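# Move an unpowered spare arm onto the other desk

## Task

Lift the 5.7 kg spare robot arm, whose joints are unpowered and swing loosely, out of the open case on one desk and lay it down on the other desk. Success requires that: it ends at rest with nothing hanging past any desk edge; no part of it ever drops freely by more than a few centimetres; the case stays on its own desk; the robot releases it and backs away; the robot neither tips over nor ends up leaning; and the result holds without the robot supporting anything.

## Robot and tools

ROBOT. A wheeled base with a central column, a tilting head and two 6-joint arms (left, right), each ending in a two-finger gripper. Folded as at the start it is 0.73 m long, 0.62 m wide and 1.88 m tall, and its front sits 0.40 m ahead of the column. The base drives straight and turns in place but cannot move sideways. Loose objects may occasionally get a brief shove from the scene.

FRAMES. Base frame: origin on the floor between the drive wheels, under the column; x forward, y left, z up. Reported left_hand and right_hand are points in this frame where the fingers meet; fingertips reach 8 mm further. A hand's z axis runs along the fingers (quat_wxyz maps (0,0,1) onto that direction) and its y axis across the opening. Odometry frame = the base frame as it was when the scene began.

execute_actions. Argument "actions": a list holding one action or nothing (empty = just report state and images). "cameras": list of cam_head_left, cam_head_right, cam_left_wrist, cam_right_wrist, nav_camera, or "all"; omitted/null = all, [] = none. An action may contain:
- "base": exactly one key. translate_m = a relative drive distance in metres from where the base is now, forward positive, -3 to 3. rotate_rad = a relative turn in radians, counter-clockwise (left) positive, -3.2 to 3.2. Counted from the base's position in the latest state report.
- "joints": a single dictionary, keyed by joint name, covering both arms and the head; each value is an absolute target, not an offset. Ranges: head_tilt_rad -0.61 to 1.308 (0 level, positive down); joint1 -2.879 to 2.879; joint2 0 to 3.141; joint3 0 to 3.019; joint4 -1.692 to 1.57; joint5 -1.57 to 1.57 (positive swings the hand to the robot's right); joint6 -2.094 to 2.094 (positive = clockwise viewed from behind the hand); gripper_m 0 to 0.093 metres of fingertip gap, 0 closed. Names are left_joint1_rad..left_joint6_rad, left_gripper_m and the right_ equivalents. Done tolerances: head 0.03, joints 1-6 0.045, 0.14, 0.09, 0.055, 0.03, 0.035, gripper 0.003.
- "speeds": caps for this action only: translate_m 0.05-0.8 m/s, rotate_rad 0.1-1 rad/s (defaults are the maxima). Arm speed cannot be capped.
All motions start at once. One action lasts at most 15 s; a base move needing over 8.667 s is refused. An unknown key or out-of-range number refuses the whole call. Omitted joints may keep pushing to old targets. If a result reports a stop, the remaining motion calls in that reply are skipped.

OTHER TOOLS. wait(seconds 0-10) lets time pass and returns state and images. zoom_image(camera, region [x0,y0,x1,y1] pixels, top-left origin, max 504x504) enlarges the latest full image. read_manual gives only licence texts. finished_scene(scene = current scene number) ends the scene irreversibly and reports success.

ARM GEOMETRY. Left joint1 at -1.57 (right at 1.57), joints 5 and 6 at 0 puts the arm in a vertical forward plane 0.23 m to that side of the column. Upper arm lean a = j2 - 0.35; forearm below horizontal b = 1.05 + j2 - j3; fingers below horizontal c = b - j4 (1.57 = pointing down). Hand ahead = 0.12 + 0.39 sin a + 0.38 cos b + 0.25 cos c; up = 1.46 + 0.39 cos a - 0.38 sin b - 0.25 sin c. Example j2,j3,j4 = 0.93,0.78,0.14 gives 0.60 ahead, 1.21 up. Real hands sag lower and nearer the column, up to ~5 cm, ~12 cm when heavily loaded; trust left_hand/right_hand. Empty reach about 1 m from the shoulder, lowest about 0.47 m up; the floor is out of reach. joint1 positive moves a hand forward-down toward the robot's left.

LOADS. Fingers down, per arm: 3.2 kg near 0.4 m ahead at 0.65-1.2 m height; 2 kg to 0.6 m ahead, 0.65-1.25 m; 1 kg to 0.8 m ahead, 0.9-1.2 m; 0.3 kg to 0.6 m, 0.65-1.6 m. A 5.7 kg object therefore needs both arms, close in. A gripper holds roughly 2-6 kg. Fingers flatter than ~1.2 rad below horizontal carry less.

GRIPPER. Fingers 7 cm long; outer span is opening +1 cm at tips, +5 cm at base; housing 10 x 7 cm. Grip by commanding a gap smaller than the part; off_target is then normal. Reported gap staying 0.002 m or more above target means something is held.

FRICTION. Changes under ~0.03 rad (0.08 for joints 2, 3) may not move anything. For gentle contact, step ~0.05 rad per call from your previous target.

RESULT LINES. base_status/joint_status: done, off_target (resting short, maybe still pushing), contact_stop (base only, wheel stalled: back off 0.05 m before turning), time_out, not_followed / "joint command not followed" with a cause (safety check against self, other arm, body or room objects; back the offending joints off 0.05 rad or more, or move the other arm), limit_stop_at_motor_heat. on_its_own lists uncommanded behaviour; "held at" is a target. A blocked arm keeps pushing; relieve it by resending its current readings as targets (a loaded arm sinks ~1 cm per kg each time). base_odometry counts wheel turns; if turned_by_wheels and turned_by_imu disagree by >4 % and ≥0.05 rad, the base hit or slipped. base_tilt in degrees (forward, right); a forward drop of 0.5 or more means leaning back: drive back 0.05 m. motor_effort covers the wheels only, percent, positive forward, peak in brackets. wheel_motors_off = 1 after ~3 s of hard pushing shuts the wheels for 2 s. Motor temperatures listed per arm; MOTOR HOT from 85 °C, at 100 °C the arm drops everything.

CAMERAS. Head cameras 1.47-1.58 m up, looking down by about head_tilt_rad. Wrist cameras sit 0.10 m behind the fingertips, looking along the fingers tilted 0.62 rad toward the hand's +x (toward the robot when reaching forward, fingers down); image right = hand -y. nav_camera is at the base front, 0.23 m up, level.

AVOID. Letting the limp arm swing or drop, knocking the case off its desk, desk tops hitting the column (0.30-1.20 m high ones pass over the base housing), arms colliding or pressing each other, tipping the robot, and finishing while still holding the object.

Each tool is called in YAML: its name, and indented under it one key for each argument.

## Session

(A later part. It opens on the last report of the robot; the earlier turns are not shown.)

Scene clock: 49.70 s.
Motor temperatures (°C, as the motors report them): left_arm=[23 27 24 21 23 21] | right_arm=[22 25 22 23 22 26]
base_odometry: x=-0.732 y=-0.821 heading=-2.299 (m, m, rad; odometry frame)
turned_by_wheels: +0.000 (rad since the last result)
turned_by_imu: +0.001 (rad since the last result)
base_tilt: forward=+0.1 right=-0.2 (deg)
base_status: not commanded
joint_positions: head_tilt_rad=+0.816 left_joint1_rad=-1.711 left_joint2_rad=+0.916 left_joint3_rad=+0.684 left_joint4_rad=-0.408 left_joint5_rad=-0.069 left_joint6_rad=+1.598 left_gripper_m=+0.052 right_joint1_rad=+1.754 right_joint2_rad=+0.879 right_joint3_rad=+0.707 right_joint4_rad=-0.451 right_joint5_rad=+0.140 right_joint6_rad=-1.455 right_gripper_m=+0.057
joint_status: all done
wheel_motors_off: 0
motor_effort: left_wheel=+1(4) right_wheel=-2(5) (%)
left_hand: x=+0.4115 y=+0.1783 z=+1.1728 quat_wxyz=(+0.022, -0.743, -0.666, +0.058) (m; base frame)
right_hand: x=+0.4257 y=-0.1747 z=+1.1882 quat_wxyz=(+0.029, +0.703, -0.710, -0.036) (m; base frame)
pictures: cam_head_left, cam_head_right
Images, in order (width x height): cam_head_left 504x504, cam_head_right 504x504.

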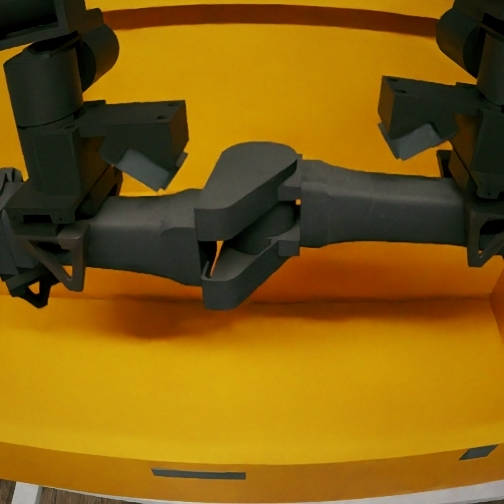

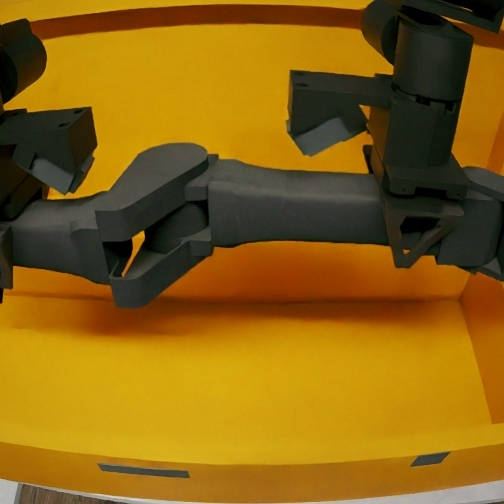

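execute_actions:
  actions:
    - {"joints":{"left_joint2_rad":0.66,"left_joint3_rad":0.72,"left_joint4_rad":-0.55,"right_joint2_rad":0.7,"right_joint3_rad":0.72,"right_joint4_rad":-0.54}}
  cameras: ["cam_left_wrist"]

execute_actions:
  actions:
    - {"base":{"translate_m":-0.55},"speeds":{"translate_m":0.15},"joints":{"head_tilt_rad":0.9}}
  cameras: ["cam_head_left","cam_head_right"]

Scene clock: 52.87 s.
Motor temperatures (°C, as the motors report them): left_arm=[23 27 24 21 23 21] | right_arm=[22 25 22 23 22 27]
base_odometry: x=-0.732 y=-0.821 heading=-2.299 (m, m, rad; odometry frame)
turned_by_wheels: +0.000 (rad since the last result)
turned_by_imu: +0.001 (rad since the last result)
base_tilt: forward=+0.1 right=-0.3 (deg)
base_status: not commanded
joint_positions: head_tilt_rad=+0.816 left_joint1_rad=-1.718 left_joint2_rad=+0.796 left_joint3_rad=+0.656 left_joint4_rad=-0.520 left_joint5_rad=-0.069 left_joint6_rad=+1.586 left_gripper_m=+0.052 right_joint1_rad=+1.770 right_joint2_rad=+0.790 right_joint3_rad=+0.690 right_joint4_rad=-0.541 right_joint5_rad=+0.131 right_joint6_rad=-1.450 right_gripper_m=+0.057
joint_status: all done
wheel_motors_off: 0
motor_effort: left_wheel=+2(2) right_wheel=+0(2) (%)
left_hand: x=+0.3993 y=+0.1809 z=+1.2074 quat_wxyz=(+0.028, -0.740, -0.668, +0.066) (m; base frame)
right_hand: x=+0.4158 y=-0.1724 z=+1.2152 quat_wxyz=(+0.029, +0.705, -0.707, -0.050) (m; base frame)
pictures: cam_left_wrist
Images, in order (width x height): cam_left_wrist 616x616.

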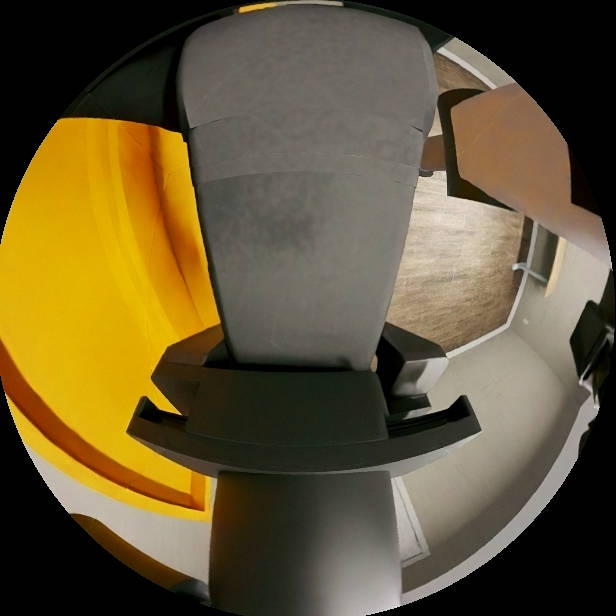

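Scene clock: 57.30 s.
Motor temperatures (°C, as the motors report them): left_arm=[23 27 25 21 23 21] | right_arm=[22 25 22 23 22 27]
base_odometry: x=-0.366 y=-0.410 heading=-2.298 (m, m, rad; odometry frame)
turned_by_wheels: +0.001 (rad since the last result)
turned_by_imu: +0.001 (rad since the last result)
base_tilt: forward=+0.1 right=-0.3 (deg)
base_status: done
joint_positions: head_tilt_rad=+0.902 left_joint1_rad=-1.718 left_joint2_rad=+0.795 left_joint3_rad=+0.644 left_joint4_rad=-0.522 left_joint5_rad=-0.067 left_joint6_rad=+1.582 left_gripper_m=+0.052 right_joint1_rad=+1.772 right_joint2_rad=+0.790 right_joint3_rad=+0.680 right_joint4_rad=-0.543 right_joint5_rad=+0.132 right_joint6_rad=-1.450 right_gripper_m=+0.057
joint_status: all done
wheel_motors_off: 0
motor_effort: left_wheel=+1(28) right_wheel=-2(42) (%)
left_hand: x=+0.3925 y=+0.1810 z=+1.2065 quat_wxyz=(+0.032, -0.739, -0.669, +0.071) (m; base frame)
right_hand: x=+0.4099 y=-0.1723 z=+1.2143 quat_wxyz=(+0.033, +0.705, -0.706, -0.053) (m; base frame)
pictures: cam_head_left, cam_head_right
Images, in order (width x height): cam_head_left 504x504, cam_head_right 504x504.

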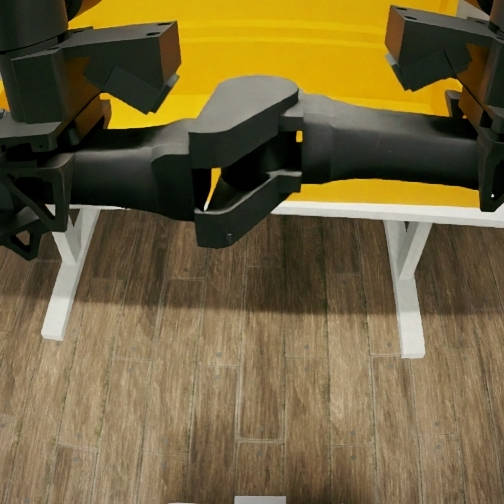

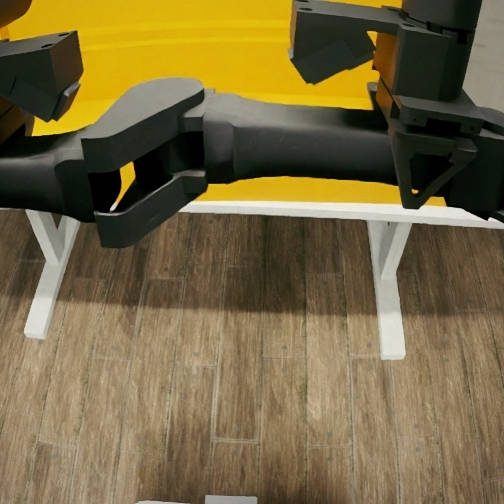

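execute_actions:
  actions:
    - {"base":{"rotate_rad":3.07},"speeds":{"rotate_rad":0.45},"joints":{"head_tilt_rad":0.4}}
  cameras: ["cam_head_left","nav_camera"]

Scene clock: 67.13 s.
Motor temperatures (°C, as the motors report them): left_arm=[23 28 26 21 24 21] | right_arm=[22 26 23 23 21 27]
base_odometry: x=-0.366 y=-0.410 heading=+0.771 (m, m, rad; odometry frame)
turned_by_wheels: +3.069 (rad since the last result)
turned_by_imu: +3.107 (rad since the last result)
base_tilt: forward=+0.1 right=-0.3 (deg)
base_status: done
joint_positions: head_tilt_rad=+0.419 left_joint1_rad=-1.718 left_joint2_rad=+0.795 left_joint3_rad=+0.644 left_joint4_rad=-0.522 left_joint5_rad=-0.067 left_joint6_rad=+1.582 left_gripper_m=+0.052 right_joint1_rad=+1.772 right_joint2_rad=+0.790 right_joint3_rad=+0.680 right_joint4_rad=-0.543 right_joint5_rad=+0.132 right_joint6_rad=-1.450 right_gripper_m=+0.057
joint_status: all done
wheel_motors_off: 0
motor_effort: left_wheel=-4(31) right_wheel=+4(56) (%)
left_hand: x=+0.3925 y=+0.1809 z=+1.2065 quat_wxyz=(+0.032, -0.739, -0.669, +0.071) (m; base frame)
right_hand: x=+0.4099 y=-0.1721 z=+1.2143 quat_wxyz=(+0.033, +0.706, -0.706, -0.053) (m; base frame)
pictures: cam_head_left, nav_camera
Images, in order (width x height): cam_head_left 504x504, nav_camera 504x504.

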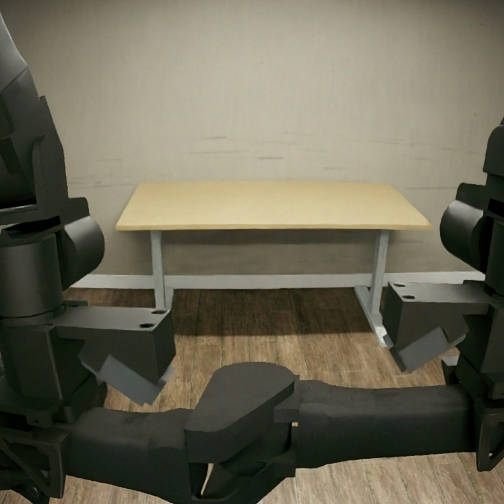

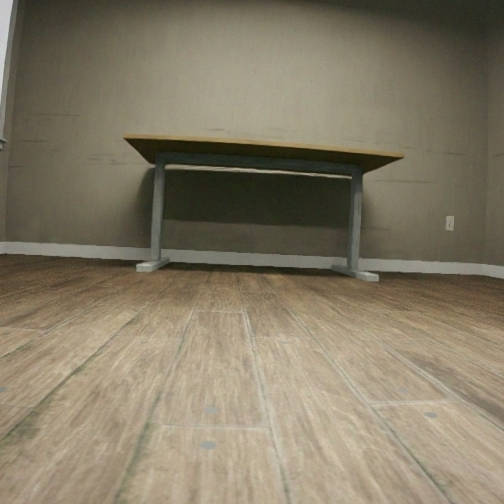

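execute_actions:
  actions:
    - {"base":{"translate_m":1.95},"speeds":{"translate_m":0.3},"joints":{"head_tilt_rad":1.2}}
  cameras: ["cam_head_left","cam_head_right","nav_camera"]

Scene clock: 77.17 s.
Motor temperatures (°C, as the motors report them): left_arm=[23 28 27 21 24 21] | right_arm=[22 26 23 23 21 27]
base_odometry: x=+1.032 y=+0.949 heading=+0.772 (m, m, rad; odometry frame)
turned_by_wheels: +0.000 (rad since the last result)
turned_by_imu: +0.005 (rad since the last result)
base_tilt: forward=+0.1 right=-0.3 (deg)
base_status: done
joint_positions: head_tilt_rad=+1.198 left_joint1_rad=-1.718 left_joint2_rad=+0.794 left_joint3_rad=+0.656 left_joint4_rad=-0.525 left_joint5_rad=-0.069 left_joint6_rad=+1.582 left_gripper_m=+0.052 right_joint1_rad=+1.772 right_joint2_rad=+0.791 right_joint3_rad=+0.692 right_joint4_rad=-0.544 right_joint5_rad=+0.133 right_joint6_rad=-1.453 right_gripper_m=+0.057
joint_status: all done
wheel_motors_off: 0
motor_effort: left_wheel=+1(48) right_wheel=-1(60) (%)
left_hand: x=+0.3986 y=+0.1809 z=+1.2081 quat_wxyz=(+0.029, -0.739, -0.670, +0.067) (m; base frame)
right_hand: x=+0.4163 y=-0.1720 z=+1.2156 quat_wxyz=(+0.030, +0.706, -0.705, -0.050) (m; base frame)
pictures: cam_head_left, cam_head_right, nav_camera
Images, in order (width x height): cam_head_left 504x504, cam_head_right 504x504, nav_camera 504x504.

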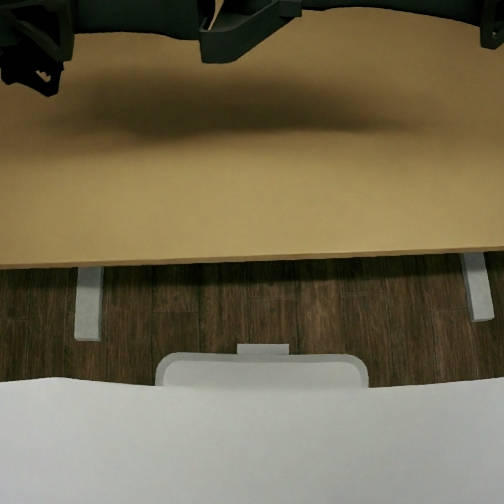

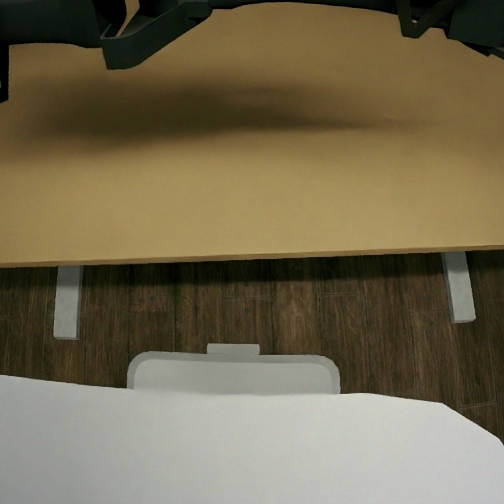

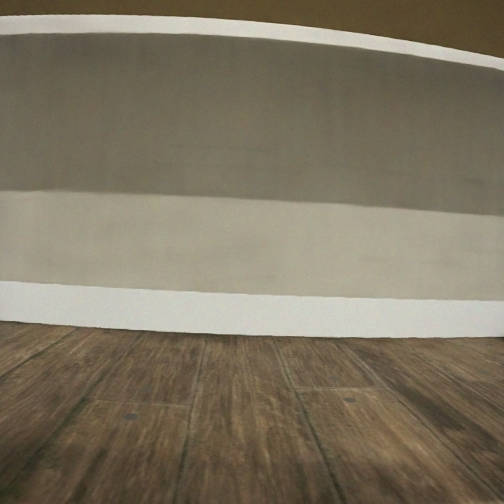

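execute_actions:
  actions:
    - {"base":{"translate_m":0.26},"speeds":{"translate_m":0.15},"joints":{"left_joint2_rad":1.25,"left_joint3_rad":0.88,"left_joint4_rad":-0.15,"right_joint2_rad":1.2,"right_joint3_rad":0.85,"right_joint4_rad":-0.17,"left_joint1_rad":-1.68,"right_joint1_rad":1.75,"head_tilt_rad":0.95}}
  cameras: []

execute_actions:
  actions:
    - {"joints":{"left_joint2_rad":1.52,"left_joint3_rad":1.03,"left_joint4_rad":0.03,"right_joint2_rad":1.5,"right_joint3_rad":1.0,"right_joint4_rad":0.0,"left_joint1_rad":-1.65,"right_joint1_rad":1.72}}
  cameras: ["cam_head_left"]

execute_actions:
  actions:
    - {"joints":{"left_joint2_rad":1.72,"left_joint3_rad":1.14,"left_joint4_rad":0.08,"right_joint2_rad":1.7,"right_joint3_rad":1.1,"right_joint4_rad":0.08,"left_joint1_rad":-1.63,"right_joint1_rad":1.71}}
  cameras: ["cam_head_left","cam_head_right"]

Scene clock: 83.90 s.
Motor temperatures (°C, as the motors report them): left_arm=[23 28 27 21 24 21] | right_arm=[22 26 23 23 21 27]
base_odometry: x=+1.218 y=+1.131 heading=+0.772 (m, m, rad; odometry frame)
turned_by_wheels: +0.000 (rad since the last result)
turned_by_imu: +0.002 (rad since the last result)
base_tilt: forward=+0.2 right=-0.3 (deg)
base_status: done
joint_positions: head_tilt_rad=+0.964 left_joint1_rad=-1.668 left_joint2_rad=+1.387 left_joint3_rad=+0.871 left_joint4_rad=-0.146 left_joint5_rad=-0.042 left_joint6_rad=+1.619 left_gripper_m=+0.052 right_joint1_rad=+1.714 right_joint2_rad=+1.312 right_joint3_rad=+0.858 right_joint4_rad=-0.167 right_joint5_rad=+0.148 right_joint6_rad=-1.479 right_gripper_m=+0.056
joint_status: all done
wheel_motors_off: 0
motor_effort: left_wheel=+0(30) right_wheel=+0(40) (%)
left_hand: x=+0.4238 y=+0.1787 z=+1.0271 quat_wxyz=(+0.033, -0.742, -0.667, +0.063) (m; base frame)
right_hand: x=+0.4421 y=-0.1744 z=+1.0526 quat_wxyz=(+0.043, +0.704, -0.709, -0.021) (m; base frame)
pictures: none
No camera images: the call's "cameras" was empty. Leave "cameras" out to get every camera's image.

Scene clock: 85.63 s.
Motor temperatures (°C, as the motors report them): left_arm=[23 29 26 21 24 21] | right_arm=[22 26 23 23 21 27]
base_odometry: x=+1.218 y=+1.131 heading=+0.772 (m, m, rad; odometry frame)
turned_by_wheels: +0.000 (rad since the last result)
turned_by_imu: +0.000 (rad since the last result)
base_tilt: forward=+0.1 right=-0.3 (deg)
base_status: not commanded
joint_positions: head_tilt_rad=+0.964 left_joint1_rad=-1.644 left_joint2_rad=+1.651 left_joint3_rad=+1.034 left_joint4_rad=+0.018 left_joint5_rad=-0.040 left_joint6_rad=+1.621 left_gripper_m=+0.052 right_joint1_rad=+1.698 right_joint2_rad=+1.599 right_joint3_rad=+1.031 right_joint4_rad=+0.003 right_joint5_rad=+0.132 right_joint6_rad=-1.504 right_gripper_m=+0.056
joint_status: all done
wheel_motors_off: 0
motor_effort: left_wheel=+1(4) right_wheel=-1(8) (%)
left_hand: x=+0.4399 y=+0.1850 z=+0.9330 quat_wxyz=(+0.018, -0.738, -0.674, +0.035) (m; base frame)
right_hand: x=+0.4611 y=-0.1681 z=+0.9527 quat_wxyz=(+0.021, +0.708, -0.706, -0.004) (m; base frame)
pictures: cam_head_left
Images, in order (width x height): cam_head_left 504x504.

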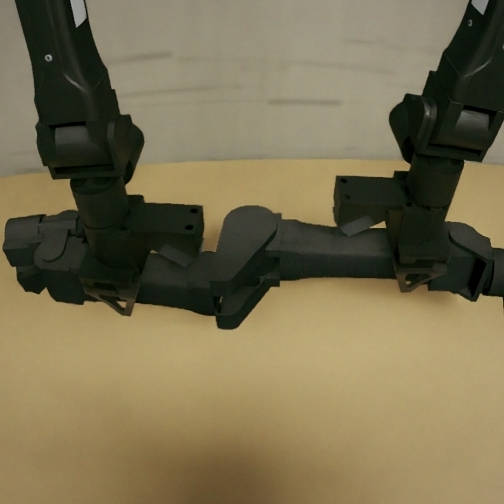

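Scene clock: 86.73 s.
Motor temperatures (°C, as the motors report them): left_arm=[23 29 26 21 24 21] | right_arm=[22 26 23 23 21 27]
base_odometry: x=+1.218 y=+1.131 heading=+0.772 (m, m, rad; odometry frame)
turned_by_wheels: +0.000 (rad since the last result)
turned_by_imu: +0.000 (rad since the last result)
base_tilt: forward=+0.1 right=-0.2 (deg)
base_status: not commanded
joint_positions: head_tilt_rad=+0.964 left_joint1_rad=-1.632 left_joint2_rad=+1.796 left_joint3_rad=+1.121 left_joint4_rad=+0.081 left_joint5_rad=-0.051 left_joint6_rad=+1.630 left_gripper_m=+0.052 right_joint1_rad=+1.694 right_joint2_rad=+1.785 right_joint3_rad=+1.137 right_joint4_rad=+0.090 right_joint5_rad=+0.120 right_joint6_rad=-1.482 right_gripper_m=+0.056
joint_status: all done
wheel_motors_off: 0
motor_effort: left_wheel=+3(4) right_wheel=+0(6) (%)
left_hand: x=+0.4305 y=+0.1920 z=+0.8805 quat_wxyz=(+0.023, -0.739, -0.673, +0.026) (m; base frame)
right_hand: x=+0.4481 y=-0.1624 z=+0.8856 quat_wxyz=(+0.016, +0.699, -0.715, -0.005) (m; base frame)
pictures: cam_head_left, cam_head_right
Images, in order (width x height): cam_head_left 504x504, cam_head_right 504x504.

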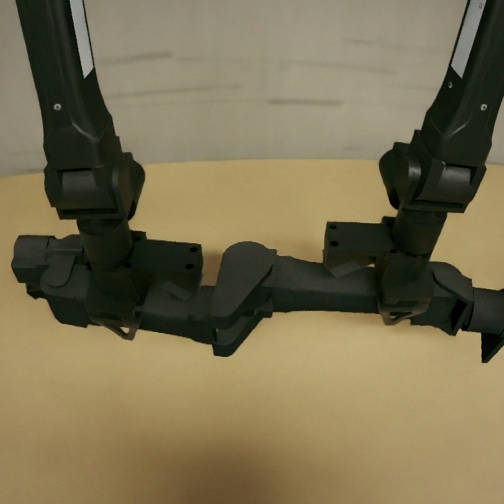

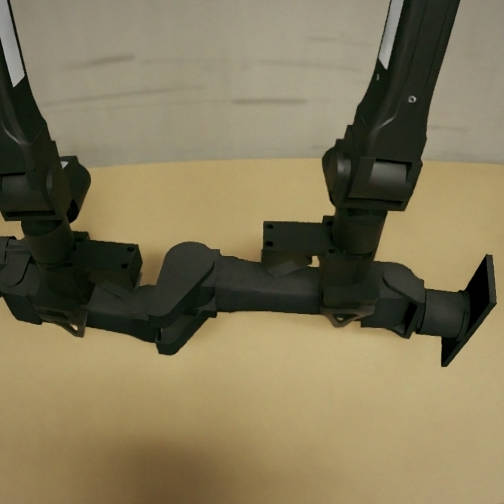

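execute_actions:
  actions:
    - {"joints":{"left_joint2_rad":1.85,"left_joint3_rad":1.24,"left_joint4_rad":0.1,"right_joint2_rad":1.82,"right_joint3_rad":1.2,"right_joint4_rad":0.1}}
  cameras: ["cam_head_left"]

execute_actions:
  actions:
    - {"joints":{"left_joint2_rad":1.98,"left_joint3_rad":1.37,"right_joint2_rad":1.92,"right_joint3_rad":1.29}}
  cameras: ["cam_head_left"]

execute_actions:
  actions:
    - {"joints":{"left_joint2_rad":2.1,"left_joint3_rad":1.48,"right_joint2_rad":2.0,"right_joint3_rad":1.37}}
  cameras: ["cam_head_left","cam_head_right"]

Scene clock: 112.20 s.
Motor temperatures (°C, as the motors report them): left_arm=[23 29 24 21 23 22] | right_arm=[22 27 23 23 21 27]
base_odometry: x=+1.218 y=+1.131 heading=+0.772 (m, m, rad; odometry frame)
turned_by_wheels: +0.000 (rad since the last result)
turned_by_imu: +0.001 (rad since the last result)
base_tilt: forward=+0.1 right=-0.3 (deg)
base_status: not commanded
joint_positions: head_tilt_rad=+0.964 left_joint1_rad=-1.631 left_joint2_rad=+1.953 left_joint3_rad=+1.250 left_joint4_rad=+0.094 left_joint5_rad=-0.038 left_joint6_rad=+1.622 left_gripper_m=+0.052 right_joint1_rad=+1.688 right_joint2_rad=+1.912 right_joint3_rad=+1.242 right_joint4_rad=+0.107 right_joint5_rad=+0.141 right_joint6_rad=-1.492 right_gripper_m=+0.055
joint_status: all done
wheel_motors_off: 0
motor_effort: left_wheel=+2(4) right_wheel=-2(4) (%)
left_hand: x=+0.4188 y=+0.1879 z=+0.8223 quat_wxyz=(+0.024, -0.736, -0.676, +0.035) (m; base frame)
right_hand: x=+0.4426 y=-0.1654 z=+0.8382 quat_wxyz=(+0.026, +0.701, -0.712, +0.003) (m; base frame)
pictures: cam_head_left
Images, in order (width x height): cam_head_left 504x504.

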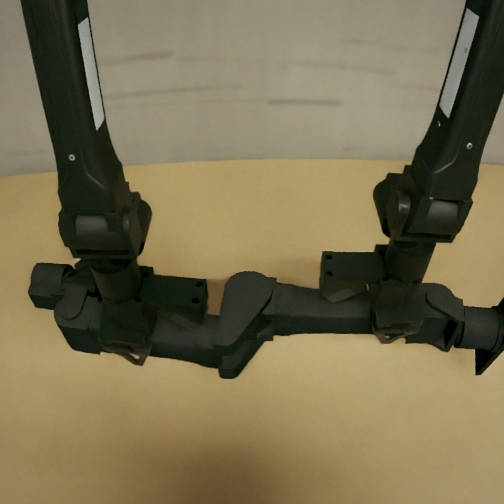

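Scene clock: 113.13 s.
Motor temperatures (°C, as the motors report them): left_arm=[23 29 24 21 23 22] | right_arm=[22 27 23 23 21 27]
base_odometry: x=+1.218 y=+1.131 heading=+0.772 (m, m, rad; odometry frame)
turned_by_wheels: +0.000 (rad since the last result)
turned_by_imu: +0.000 (rad since the last result)
base_tilt: forward=+0.1 right=-0.3 (deg)
base_status: not commanded
joint_positions: head_tilt_rad=+0.964 left_joint1_rad=-1.629 left_joint2_rad=+2.053 left_joint3_rad=+1.361 left_joint4_rad=+0.096 left_joint5_rad=-0.042 left_joint6_rad=+1.627 left_gripper_m=+0.052 right_joint1_rad=+1.683 right_joint2_rad=+2.008 right_joint3_rad=+1.343 right_joint4_rad=+0.111 right_joint5_rad=+0.140 right_joint6_rad=-1.488 right_gripper_m=+0.055
joint_status: all done
wheel_motors_off: 0
motor_effort: left_wheel=+2(3) right_wheel=-2(4) (%)
left_hand: x=+0.4231 y=+0.1882 z=+0.7832 quat_wxyz=(+0.022, -0.737, -0.675, +0.028) (m; base frame)
right_hand: x=+0.4448 y=-0.1649 z=+0.8007 quat_wxyz=(+0.024, +0.699, -0.715, +0.007) (m; base frame)
pictures: cam_head_left
Images, in order (width x height): cam_head_left 504x504.

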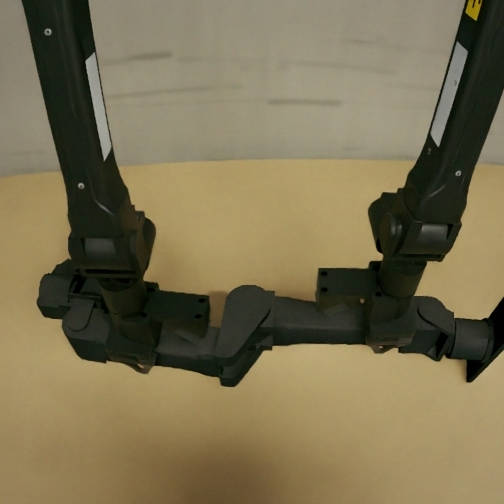

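Scene clock: 113.93 s.
Motor temperatures (°C, as the motors report them): left_arm=[23 29 24 21 23 22] | right_arm=[22 27 23 23 21 27]
base_odometry: x=+1.218 y=+1.131 heading=+0.772 (m, m, rad; odometry frame)
turned_by_wheels: +0.000 (rad since the last result)
turned_by_imu: +0.000 (rad since the last result)
base_tilt: forward=+0.0 right=-0.3 (deg)
base_status: not commanded
joint_positions: head_tilt_rad=+0.964 left_joint1_rad=-1.628 left_joint2_rad=+2.150 left_joint3_rad=+1.469 left_joint4_rad=+0.095 left_joint5_rad=-0.040 left_joint6_rad=+1.622 left_gripper_m=+0.052 right_joint1_rad=+1.683 right_joint2_rad=+2.056 right_joint3_rad=+1.404 right_joint4_rad=+0.108 right_joint5_rad=+0.156 right_joint6_rad=-1.502 right_gripper_m=+0.055
joint_status: all done
wheel_motors_off: 0
motor_effort: left_wheel=+2(4) right_wheel=-3(4) (%)
left_hand: x=+0.4228 y=+0.1866 z=+0.7457 quat_wxyz=(+0.018, -0.735, -0.677, +0.025) (m; base frame)
right_hand: x=+0.4500 y=-0.1659 z=+0.7817 quat_wxyz=(+0.026, +0.703, -0.710, +0.016) (m; base frame)
pictures: cam_head_left, cam_head_right
Images, in order (width x height): cam_head_left 504x504, cam_head_right 504x504.

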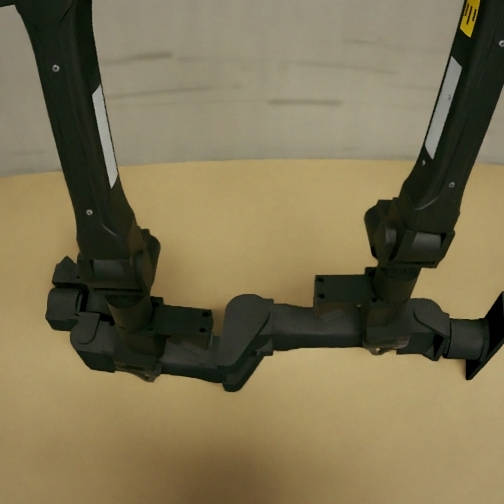

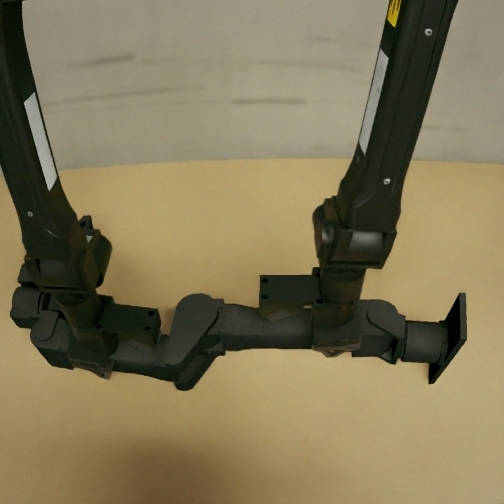

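execute_actions:
  actions:
    - {"joints":{"left_joint2_rad":2.2,"left_joint3_rad":1.57,"right_joint2_rad":2.12,"right_joint3_rad":1.49}}
  cameras: []

execute_actions:
  actions:
    - {"joints":{"left_joint2_rad":2.3,"left_joint3_rad":1.66,"right_joint2_rad":2.24,"right_joint3_rad":1.6}}
  cameras: ["cam_head_left","cam_left_wrist","cam_right_wrist"]

Scene clock: 117.17 s.
Motor temperatures (°C, as the motors report them): left_arm=[23 28 24 21 23 22] | right_arm=[22 27 23 23 22 27]
base_odometry: x=+1.218 y=+1.131 heading=+0.772 (m, m, rad; odometry frame)
turned_by_wheels: +0.000 (rad since the last result)
turned_by_imu: +0.001 (rad since the last result)
base_tilt: forward=+0.1 right=-0.3 (deg)
base_status: not commanded
joint_positions: head_tilt_rad=+0.964 left_joint1_rad=-1.629 left_joint2_rad=+2.152 left_joint3_rad=+1.485 left_joint4_rad=+0.070 left_joint5_rad=-0.042 left_joint6_rad=+1.608 left_gripper_m=+0.052 right_joint1_rad=+1.683 right_joint2_rad=+2.064 right_joint3_rad=+1.440 right_joint4_rad=+0.071 right_joint5_rad=+0.157 right_joint6_rad=-1.515 right_gripper_m=+0.055
joint_status: all done
wheel_motors_off: 0
motor_effort: left_wheel=+3(2) right_wheel=+2(2) (%)
left_hand: x=+0.4251 y=+0.1862 z=+0.7444 quat_wxyz=(+0.023, -0.731, -0.682, +0.028) (m; base frame)
right_hand: x=+0.4575 y=-0.1652 z=+0.7775 quat_wxyz=(+0.030, +0.708, -0.705, +0.013) (m; base frame)
pictures: none
No camera images: the call's "cameras" was empty. Leave "cameras" out to get every camera's image.

Scene clock: 119.03 s.
Motor temperatures (°C, as the motors report them): left_arm=[23 28 25 21 23 22] | right_arm=[22 27 23 23 22 27]
base_odometry: x=+1.218 y=+1.131 heading=+0.772 (m, m, rad; odometry frame)
turned_by_wheels: +0.000 (rad since the last result)
turned_by_imu: +0.000 (rad since the last result)
base_tilt: forward=+0.0 right=-0.3 (deg)
base_status: not commanded
joint_positions: head_tilt_rad=+0.964 left_joint1_rad=-1.630 left_joint2_rad=+2.156 left_joint3_rad=+1.500 left_joint4_rad=+0.043 left_joint5_rad=-0.048 left_joint6_rad=+1.607 left_gripper_m=+0.052 right_joint1_rad=+1.683 right_joint2_rad=+2.069 right_joint3_rad=+1.456 right_joint4_rad=+0.046 right_joint5_rad=+0.161 right_joint6_rad=-1.512 right_gripper_m=+0.055
joint_status: left_joint2_rad time_out (moved +0.005 of +0.148); left_joint3_rad time_out (moved +0.015 of +0.175); right_joint2_rad time_out (moved +0.005 of +0.176); right_joint3_rad time_out (moved +0.016 of +0.160)
wheel_motors_off: 0
on_its_own: left_joint2_rad reads +2.156 and still pushes toward +2.300 since a time_out; left_joint3_rad reads +1.500 and still pushes toward +1.612 since a time_out; right_joint2_rad reads +2.069 and still pushes toward +2.240 since a time_out; right_joint3_rad reads +1.456 and still pushes toward +1.569 since a time_out
motor_effort: left_wheel=+2(2) right_wheel=+10(10) (%)
left_hand: x=+0.4246 y=+0.1863 z=+0.7425 quat_wxyz=(+0.030, -0.731, -0.681, +0.032) (m; base frame)
right_hand: x=+0.4585 y=-0.1656 z=+0.7754 quat_wxyz=(+0.036, +0.708, -0.706, +0.011) (m; base frame)
pictures: cam_head_left, cam_left_wrist, cam_right_wrist
Images, in order (width x height): cam_head_left 504x504, cam_left_wrist 616x616, cam_right_wrist 616x616.

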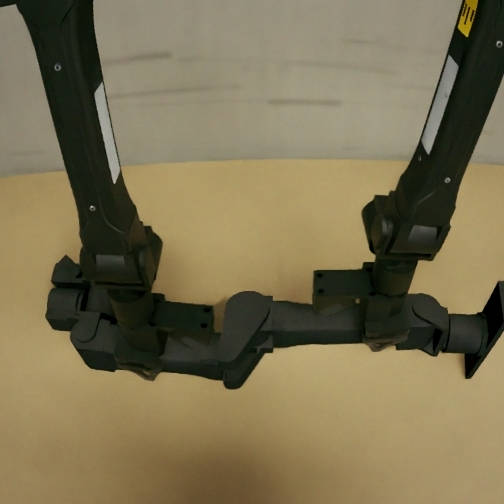

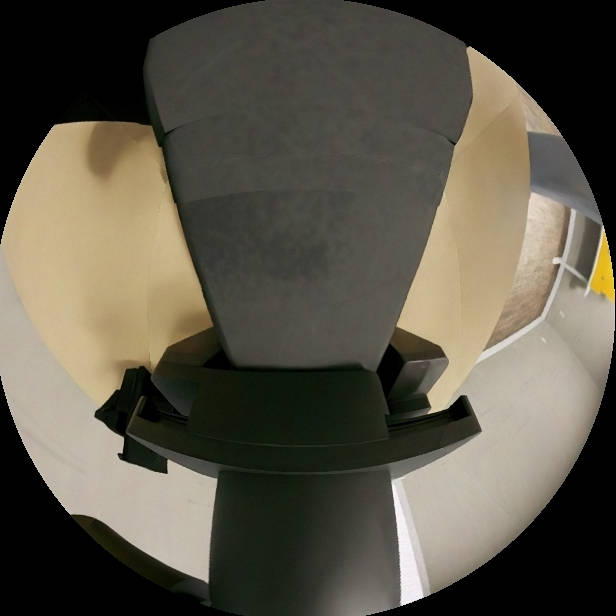

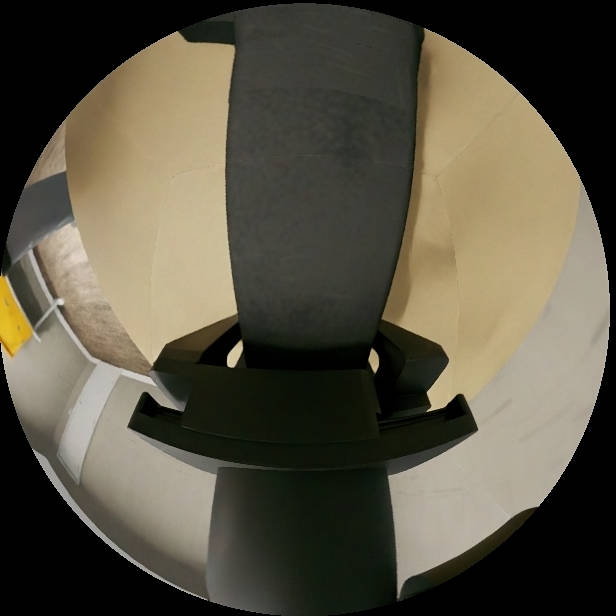

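Resting on the desk. Ease, release, lift.

execute_actions:
  actions:
    - {"joints":{"left_joint2_rad":2.156,"left_joint3_rad":1.5,"right_joint2_rad":2.069,"right_joint3_rad":1.456,"left_gripper_m":0.093,"right_gripper_m":0.093}}
  cameras: []

execute_actions:
  actions:
    - {"joints":{"left_joint2_rad":1.6,"left_joint3_rad":1.05,"left_joint4_rad":0.05,"right_joint2_rad":1.6,"right_joint3_rad":1.05,"right_joint4_rad":0.05}}
  cameras: ["cam_head_left"]

execute_actions:
  actions:
    - {"base":{"translate_m":-0.75},"joints":{"head_tilt_rad":0.75}}
  cameras: ["cam_head_left","cam_head_right","cam_left_wrist"]

Scene clock: 122.57 s.
Motor temperatures (°C, as the motors report them): left_arm=[23 28 25 21 23 22] | right_arm=[22 26 23 24 22 27]
base_odometry: x=+1.218 y=+1.131 heading=+0.772 (m, m, rad; odometry frame)
turned_by_wheels: +0.000 (rad since the last result)
turned_by_imu: +0.001 (rad since the last result)
base_tilt: forward=+0.1 right=-0.3 (deg)
base_status: not commanded
joint_positions: head_tilt_rad=+0.964 left_joint1_rad=-1.630 left_joint2_rad=+2.156 left_joint3_rad=+1.497 left_joint4_rad=+0.085 left_joint5_rad=-0.047 left_joint6_rad=+1.583 left_gripper_m=+0.093 right_joint1_rad=+1.709 right_joint2_rad=+2.072 right_joint3_rad=+1.454 right_joint4_rad=+0.087 right_joint5_rad=+0.128 right_joint6_rad=-1.561 right_gripper_m=+0.093
joint_status: all done
wheel_motors_off: 0
motor_effort: left_wheel=-2(3) right_wheel=+3(11) (%)
left_hand: x=+0.4335 y=+0.1858 z=+0.7422 quat_wxyz=(+0.016, -0.722, -0.691, +0.019) (m; base frame)
right_hand: x=+0.4645 y=-0.1392 z=+0.7759 quat_wxyz=(+0.004, +0.728, -0.686, +0.003) (m; base frame)
pictures: none
No camera images: the call's "cameras" was empty. Leave "cameras" out to get every camera's image.

Scene clock: 123.97 s.
Motor temperatures (°C, as the motors report them): left_arm=[23 28 25 21 23 22] | right_arm=[22 26 23 23 22 27]
base_odometry: x=+1.218 y=+1.131 heading=+0.772 (m, m, rad; odometry frame)
turned_by_wheels: +0.000 (rad since the last result)
turned_by_imu: +0.000 (rad since the last result)
base_tilt: forward=+0.1 right=-0.3 (deg)
base_status: not commanded
joint_positions: head_tilt_rad=+0.964 left_joint1_rad=-1.630 left_joint2_rad=+1.583 left_joint3_rad=+1.051 left_joint4_rad=+0.060 left_joint5_rad=-0.047 left_joint6_rad=+1.581 left_gripper_m=+0.093 right_joint1_rad=+1.709 right_joint2_rad=+1.592 right_joint3_rad=+1.051 right_joint4_rad=+0.058 right_joint5_rad=+0.128 right_joint6_rad=-1.563 right_gripper_m=+0.093
joint_status: all done
wheel_motors_off: 0
motor_effort: left_wheel=-1(2) right_wheel=+2(3) (%)
left_hand: x=+0.4970 y=+0.1947 z=+0.9557 quat_wxyz=(-0.021, -0.720, -0.694, -0.017) (m; base frame)
right_hand: x=+0.4904 y=-0.1590 z=+0.9555 quat_wxyz=(-0.013, +0.726, -0.687, +0.018) (m; base frame)
pictures: cam_head_left
Images, in order (width x height): cam_head_left 504x504.

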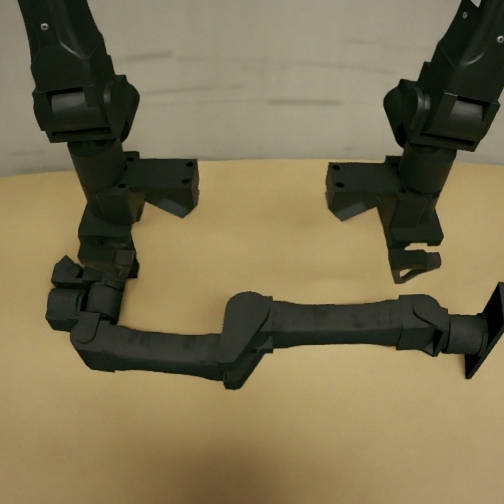

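Scene clock: 126.87 s.
Motor temperatures (°C, as the motors report them): left_arm=[23 27 25 21 23 22] | right_arm=[22 26 23 23 22 27]
base_odometry: x=+0.681 y=+0.608 heading=+0.772 (m, m, rad; odometry frame)
turned_by_wheels: +0.000 (rad since the last result)
turned_by_imu: +0.000 (rad since the last result)
base_tilt: forward=+0.1 right=-0.3 (deg)
base_status: done
joint_positions: head_tilt_rad=+0.766 left_joint1_rad=-1.630 left_joint2_rad=+1.583 left_joint3_rad=+1.047 left_joint4_rad=+0.060 left_joint5_rad=-0.047 left_joint6_rad=+1.581 left_gripper_m=+0.093 right_joint1_rad=+1.709 right_joint2_rad=+1.594 right_joint3_rad=+1.048 right_joint4_rad=+0.058 right_joint5_rad=+0.128 right_joint6_rad=-1.563 right_gripper_m=+0.093
joint_status: all done
wheel_motors_off: 0
motor_effort: left_wheel=+0(51) right_wheel=+0(37) (%)
left_hand: x=+0.4940 y=+0.1948 z=+0.9554 quat_wxyz=(-0.019, -0.720, -0.694, -0.015) (m; base frame)
right_hand: x=+0.4873 y=-0.1591 z=+0.9548 quat_wxyz=(-0.012, +0.727, -0.687, +0.017) (m; base frame)
pictures: cam_head_left, cam_head_right, cam_left_wrist
Images, in order (width x height): cam_head_left 504x504, cam_head_right 504x504, cam_left_wrist 616x616.

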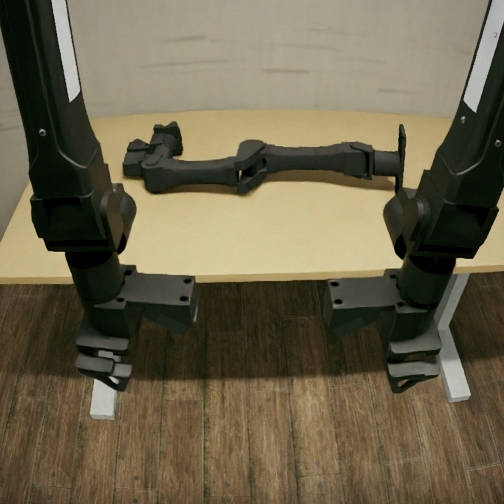

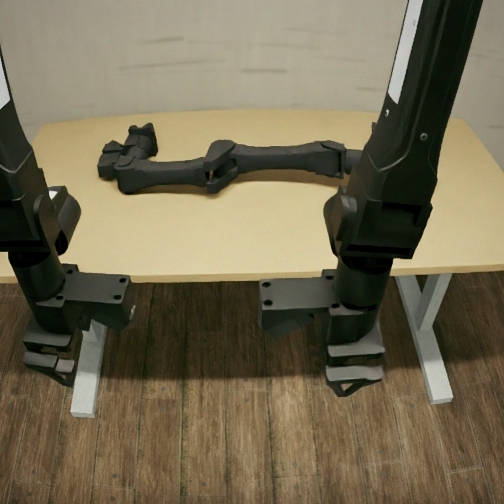

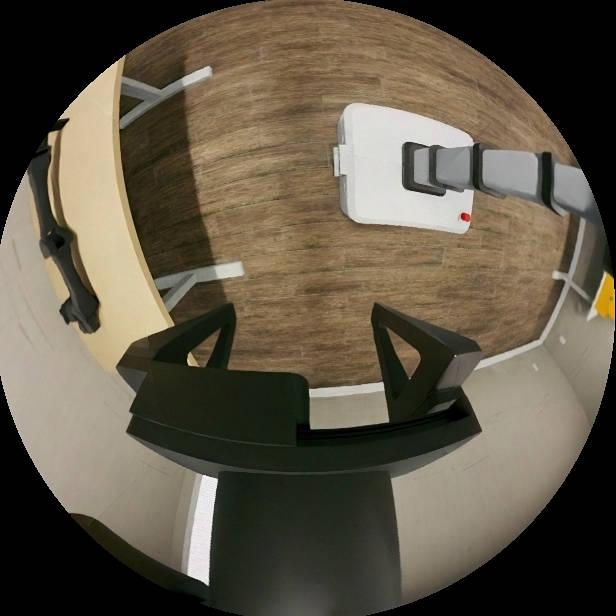

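finished_scene:
  scene: 2

The scene is finished: the task was done.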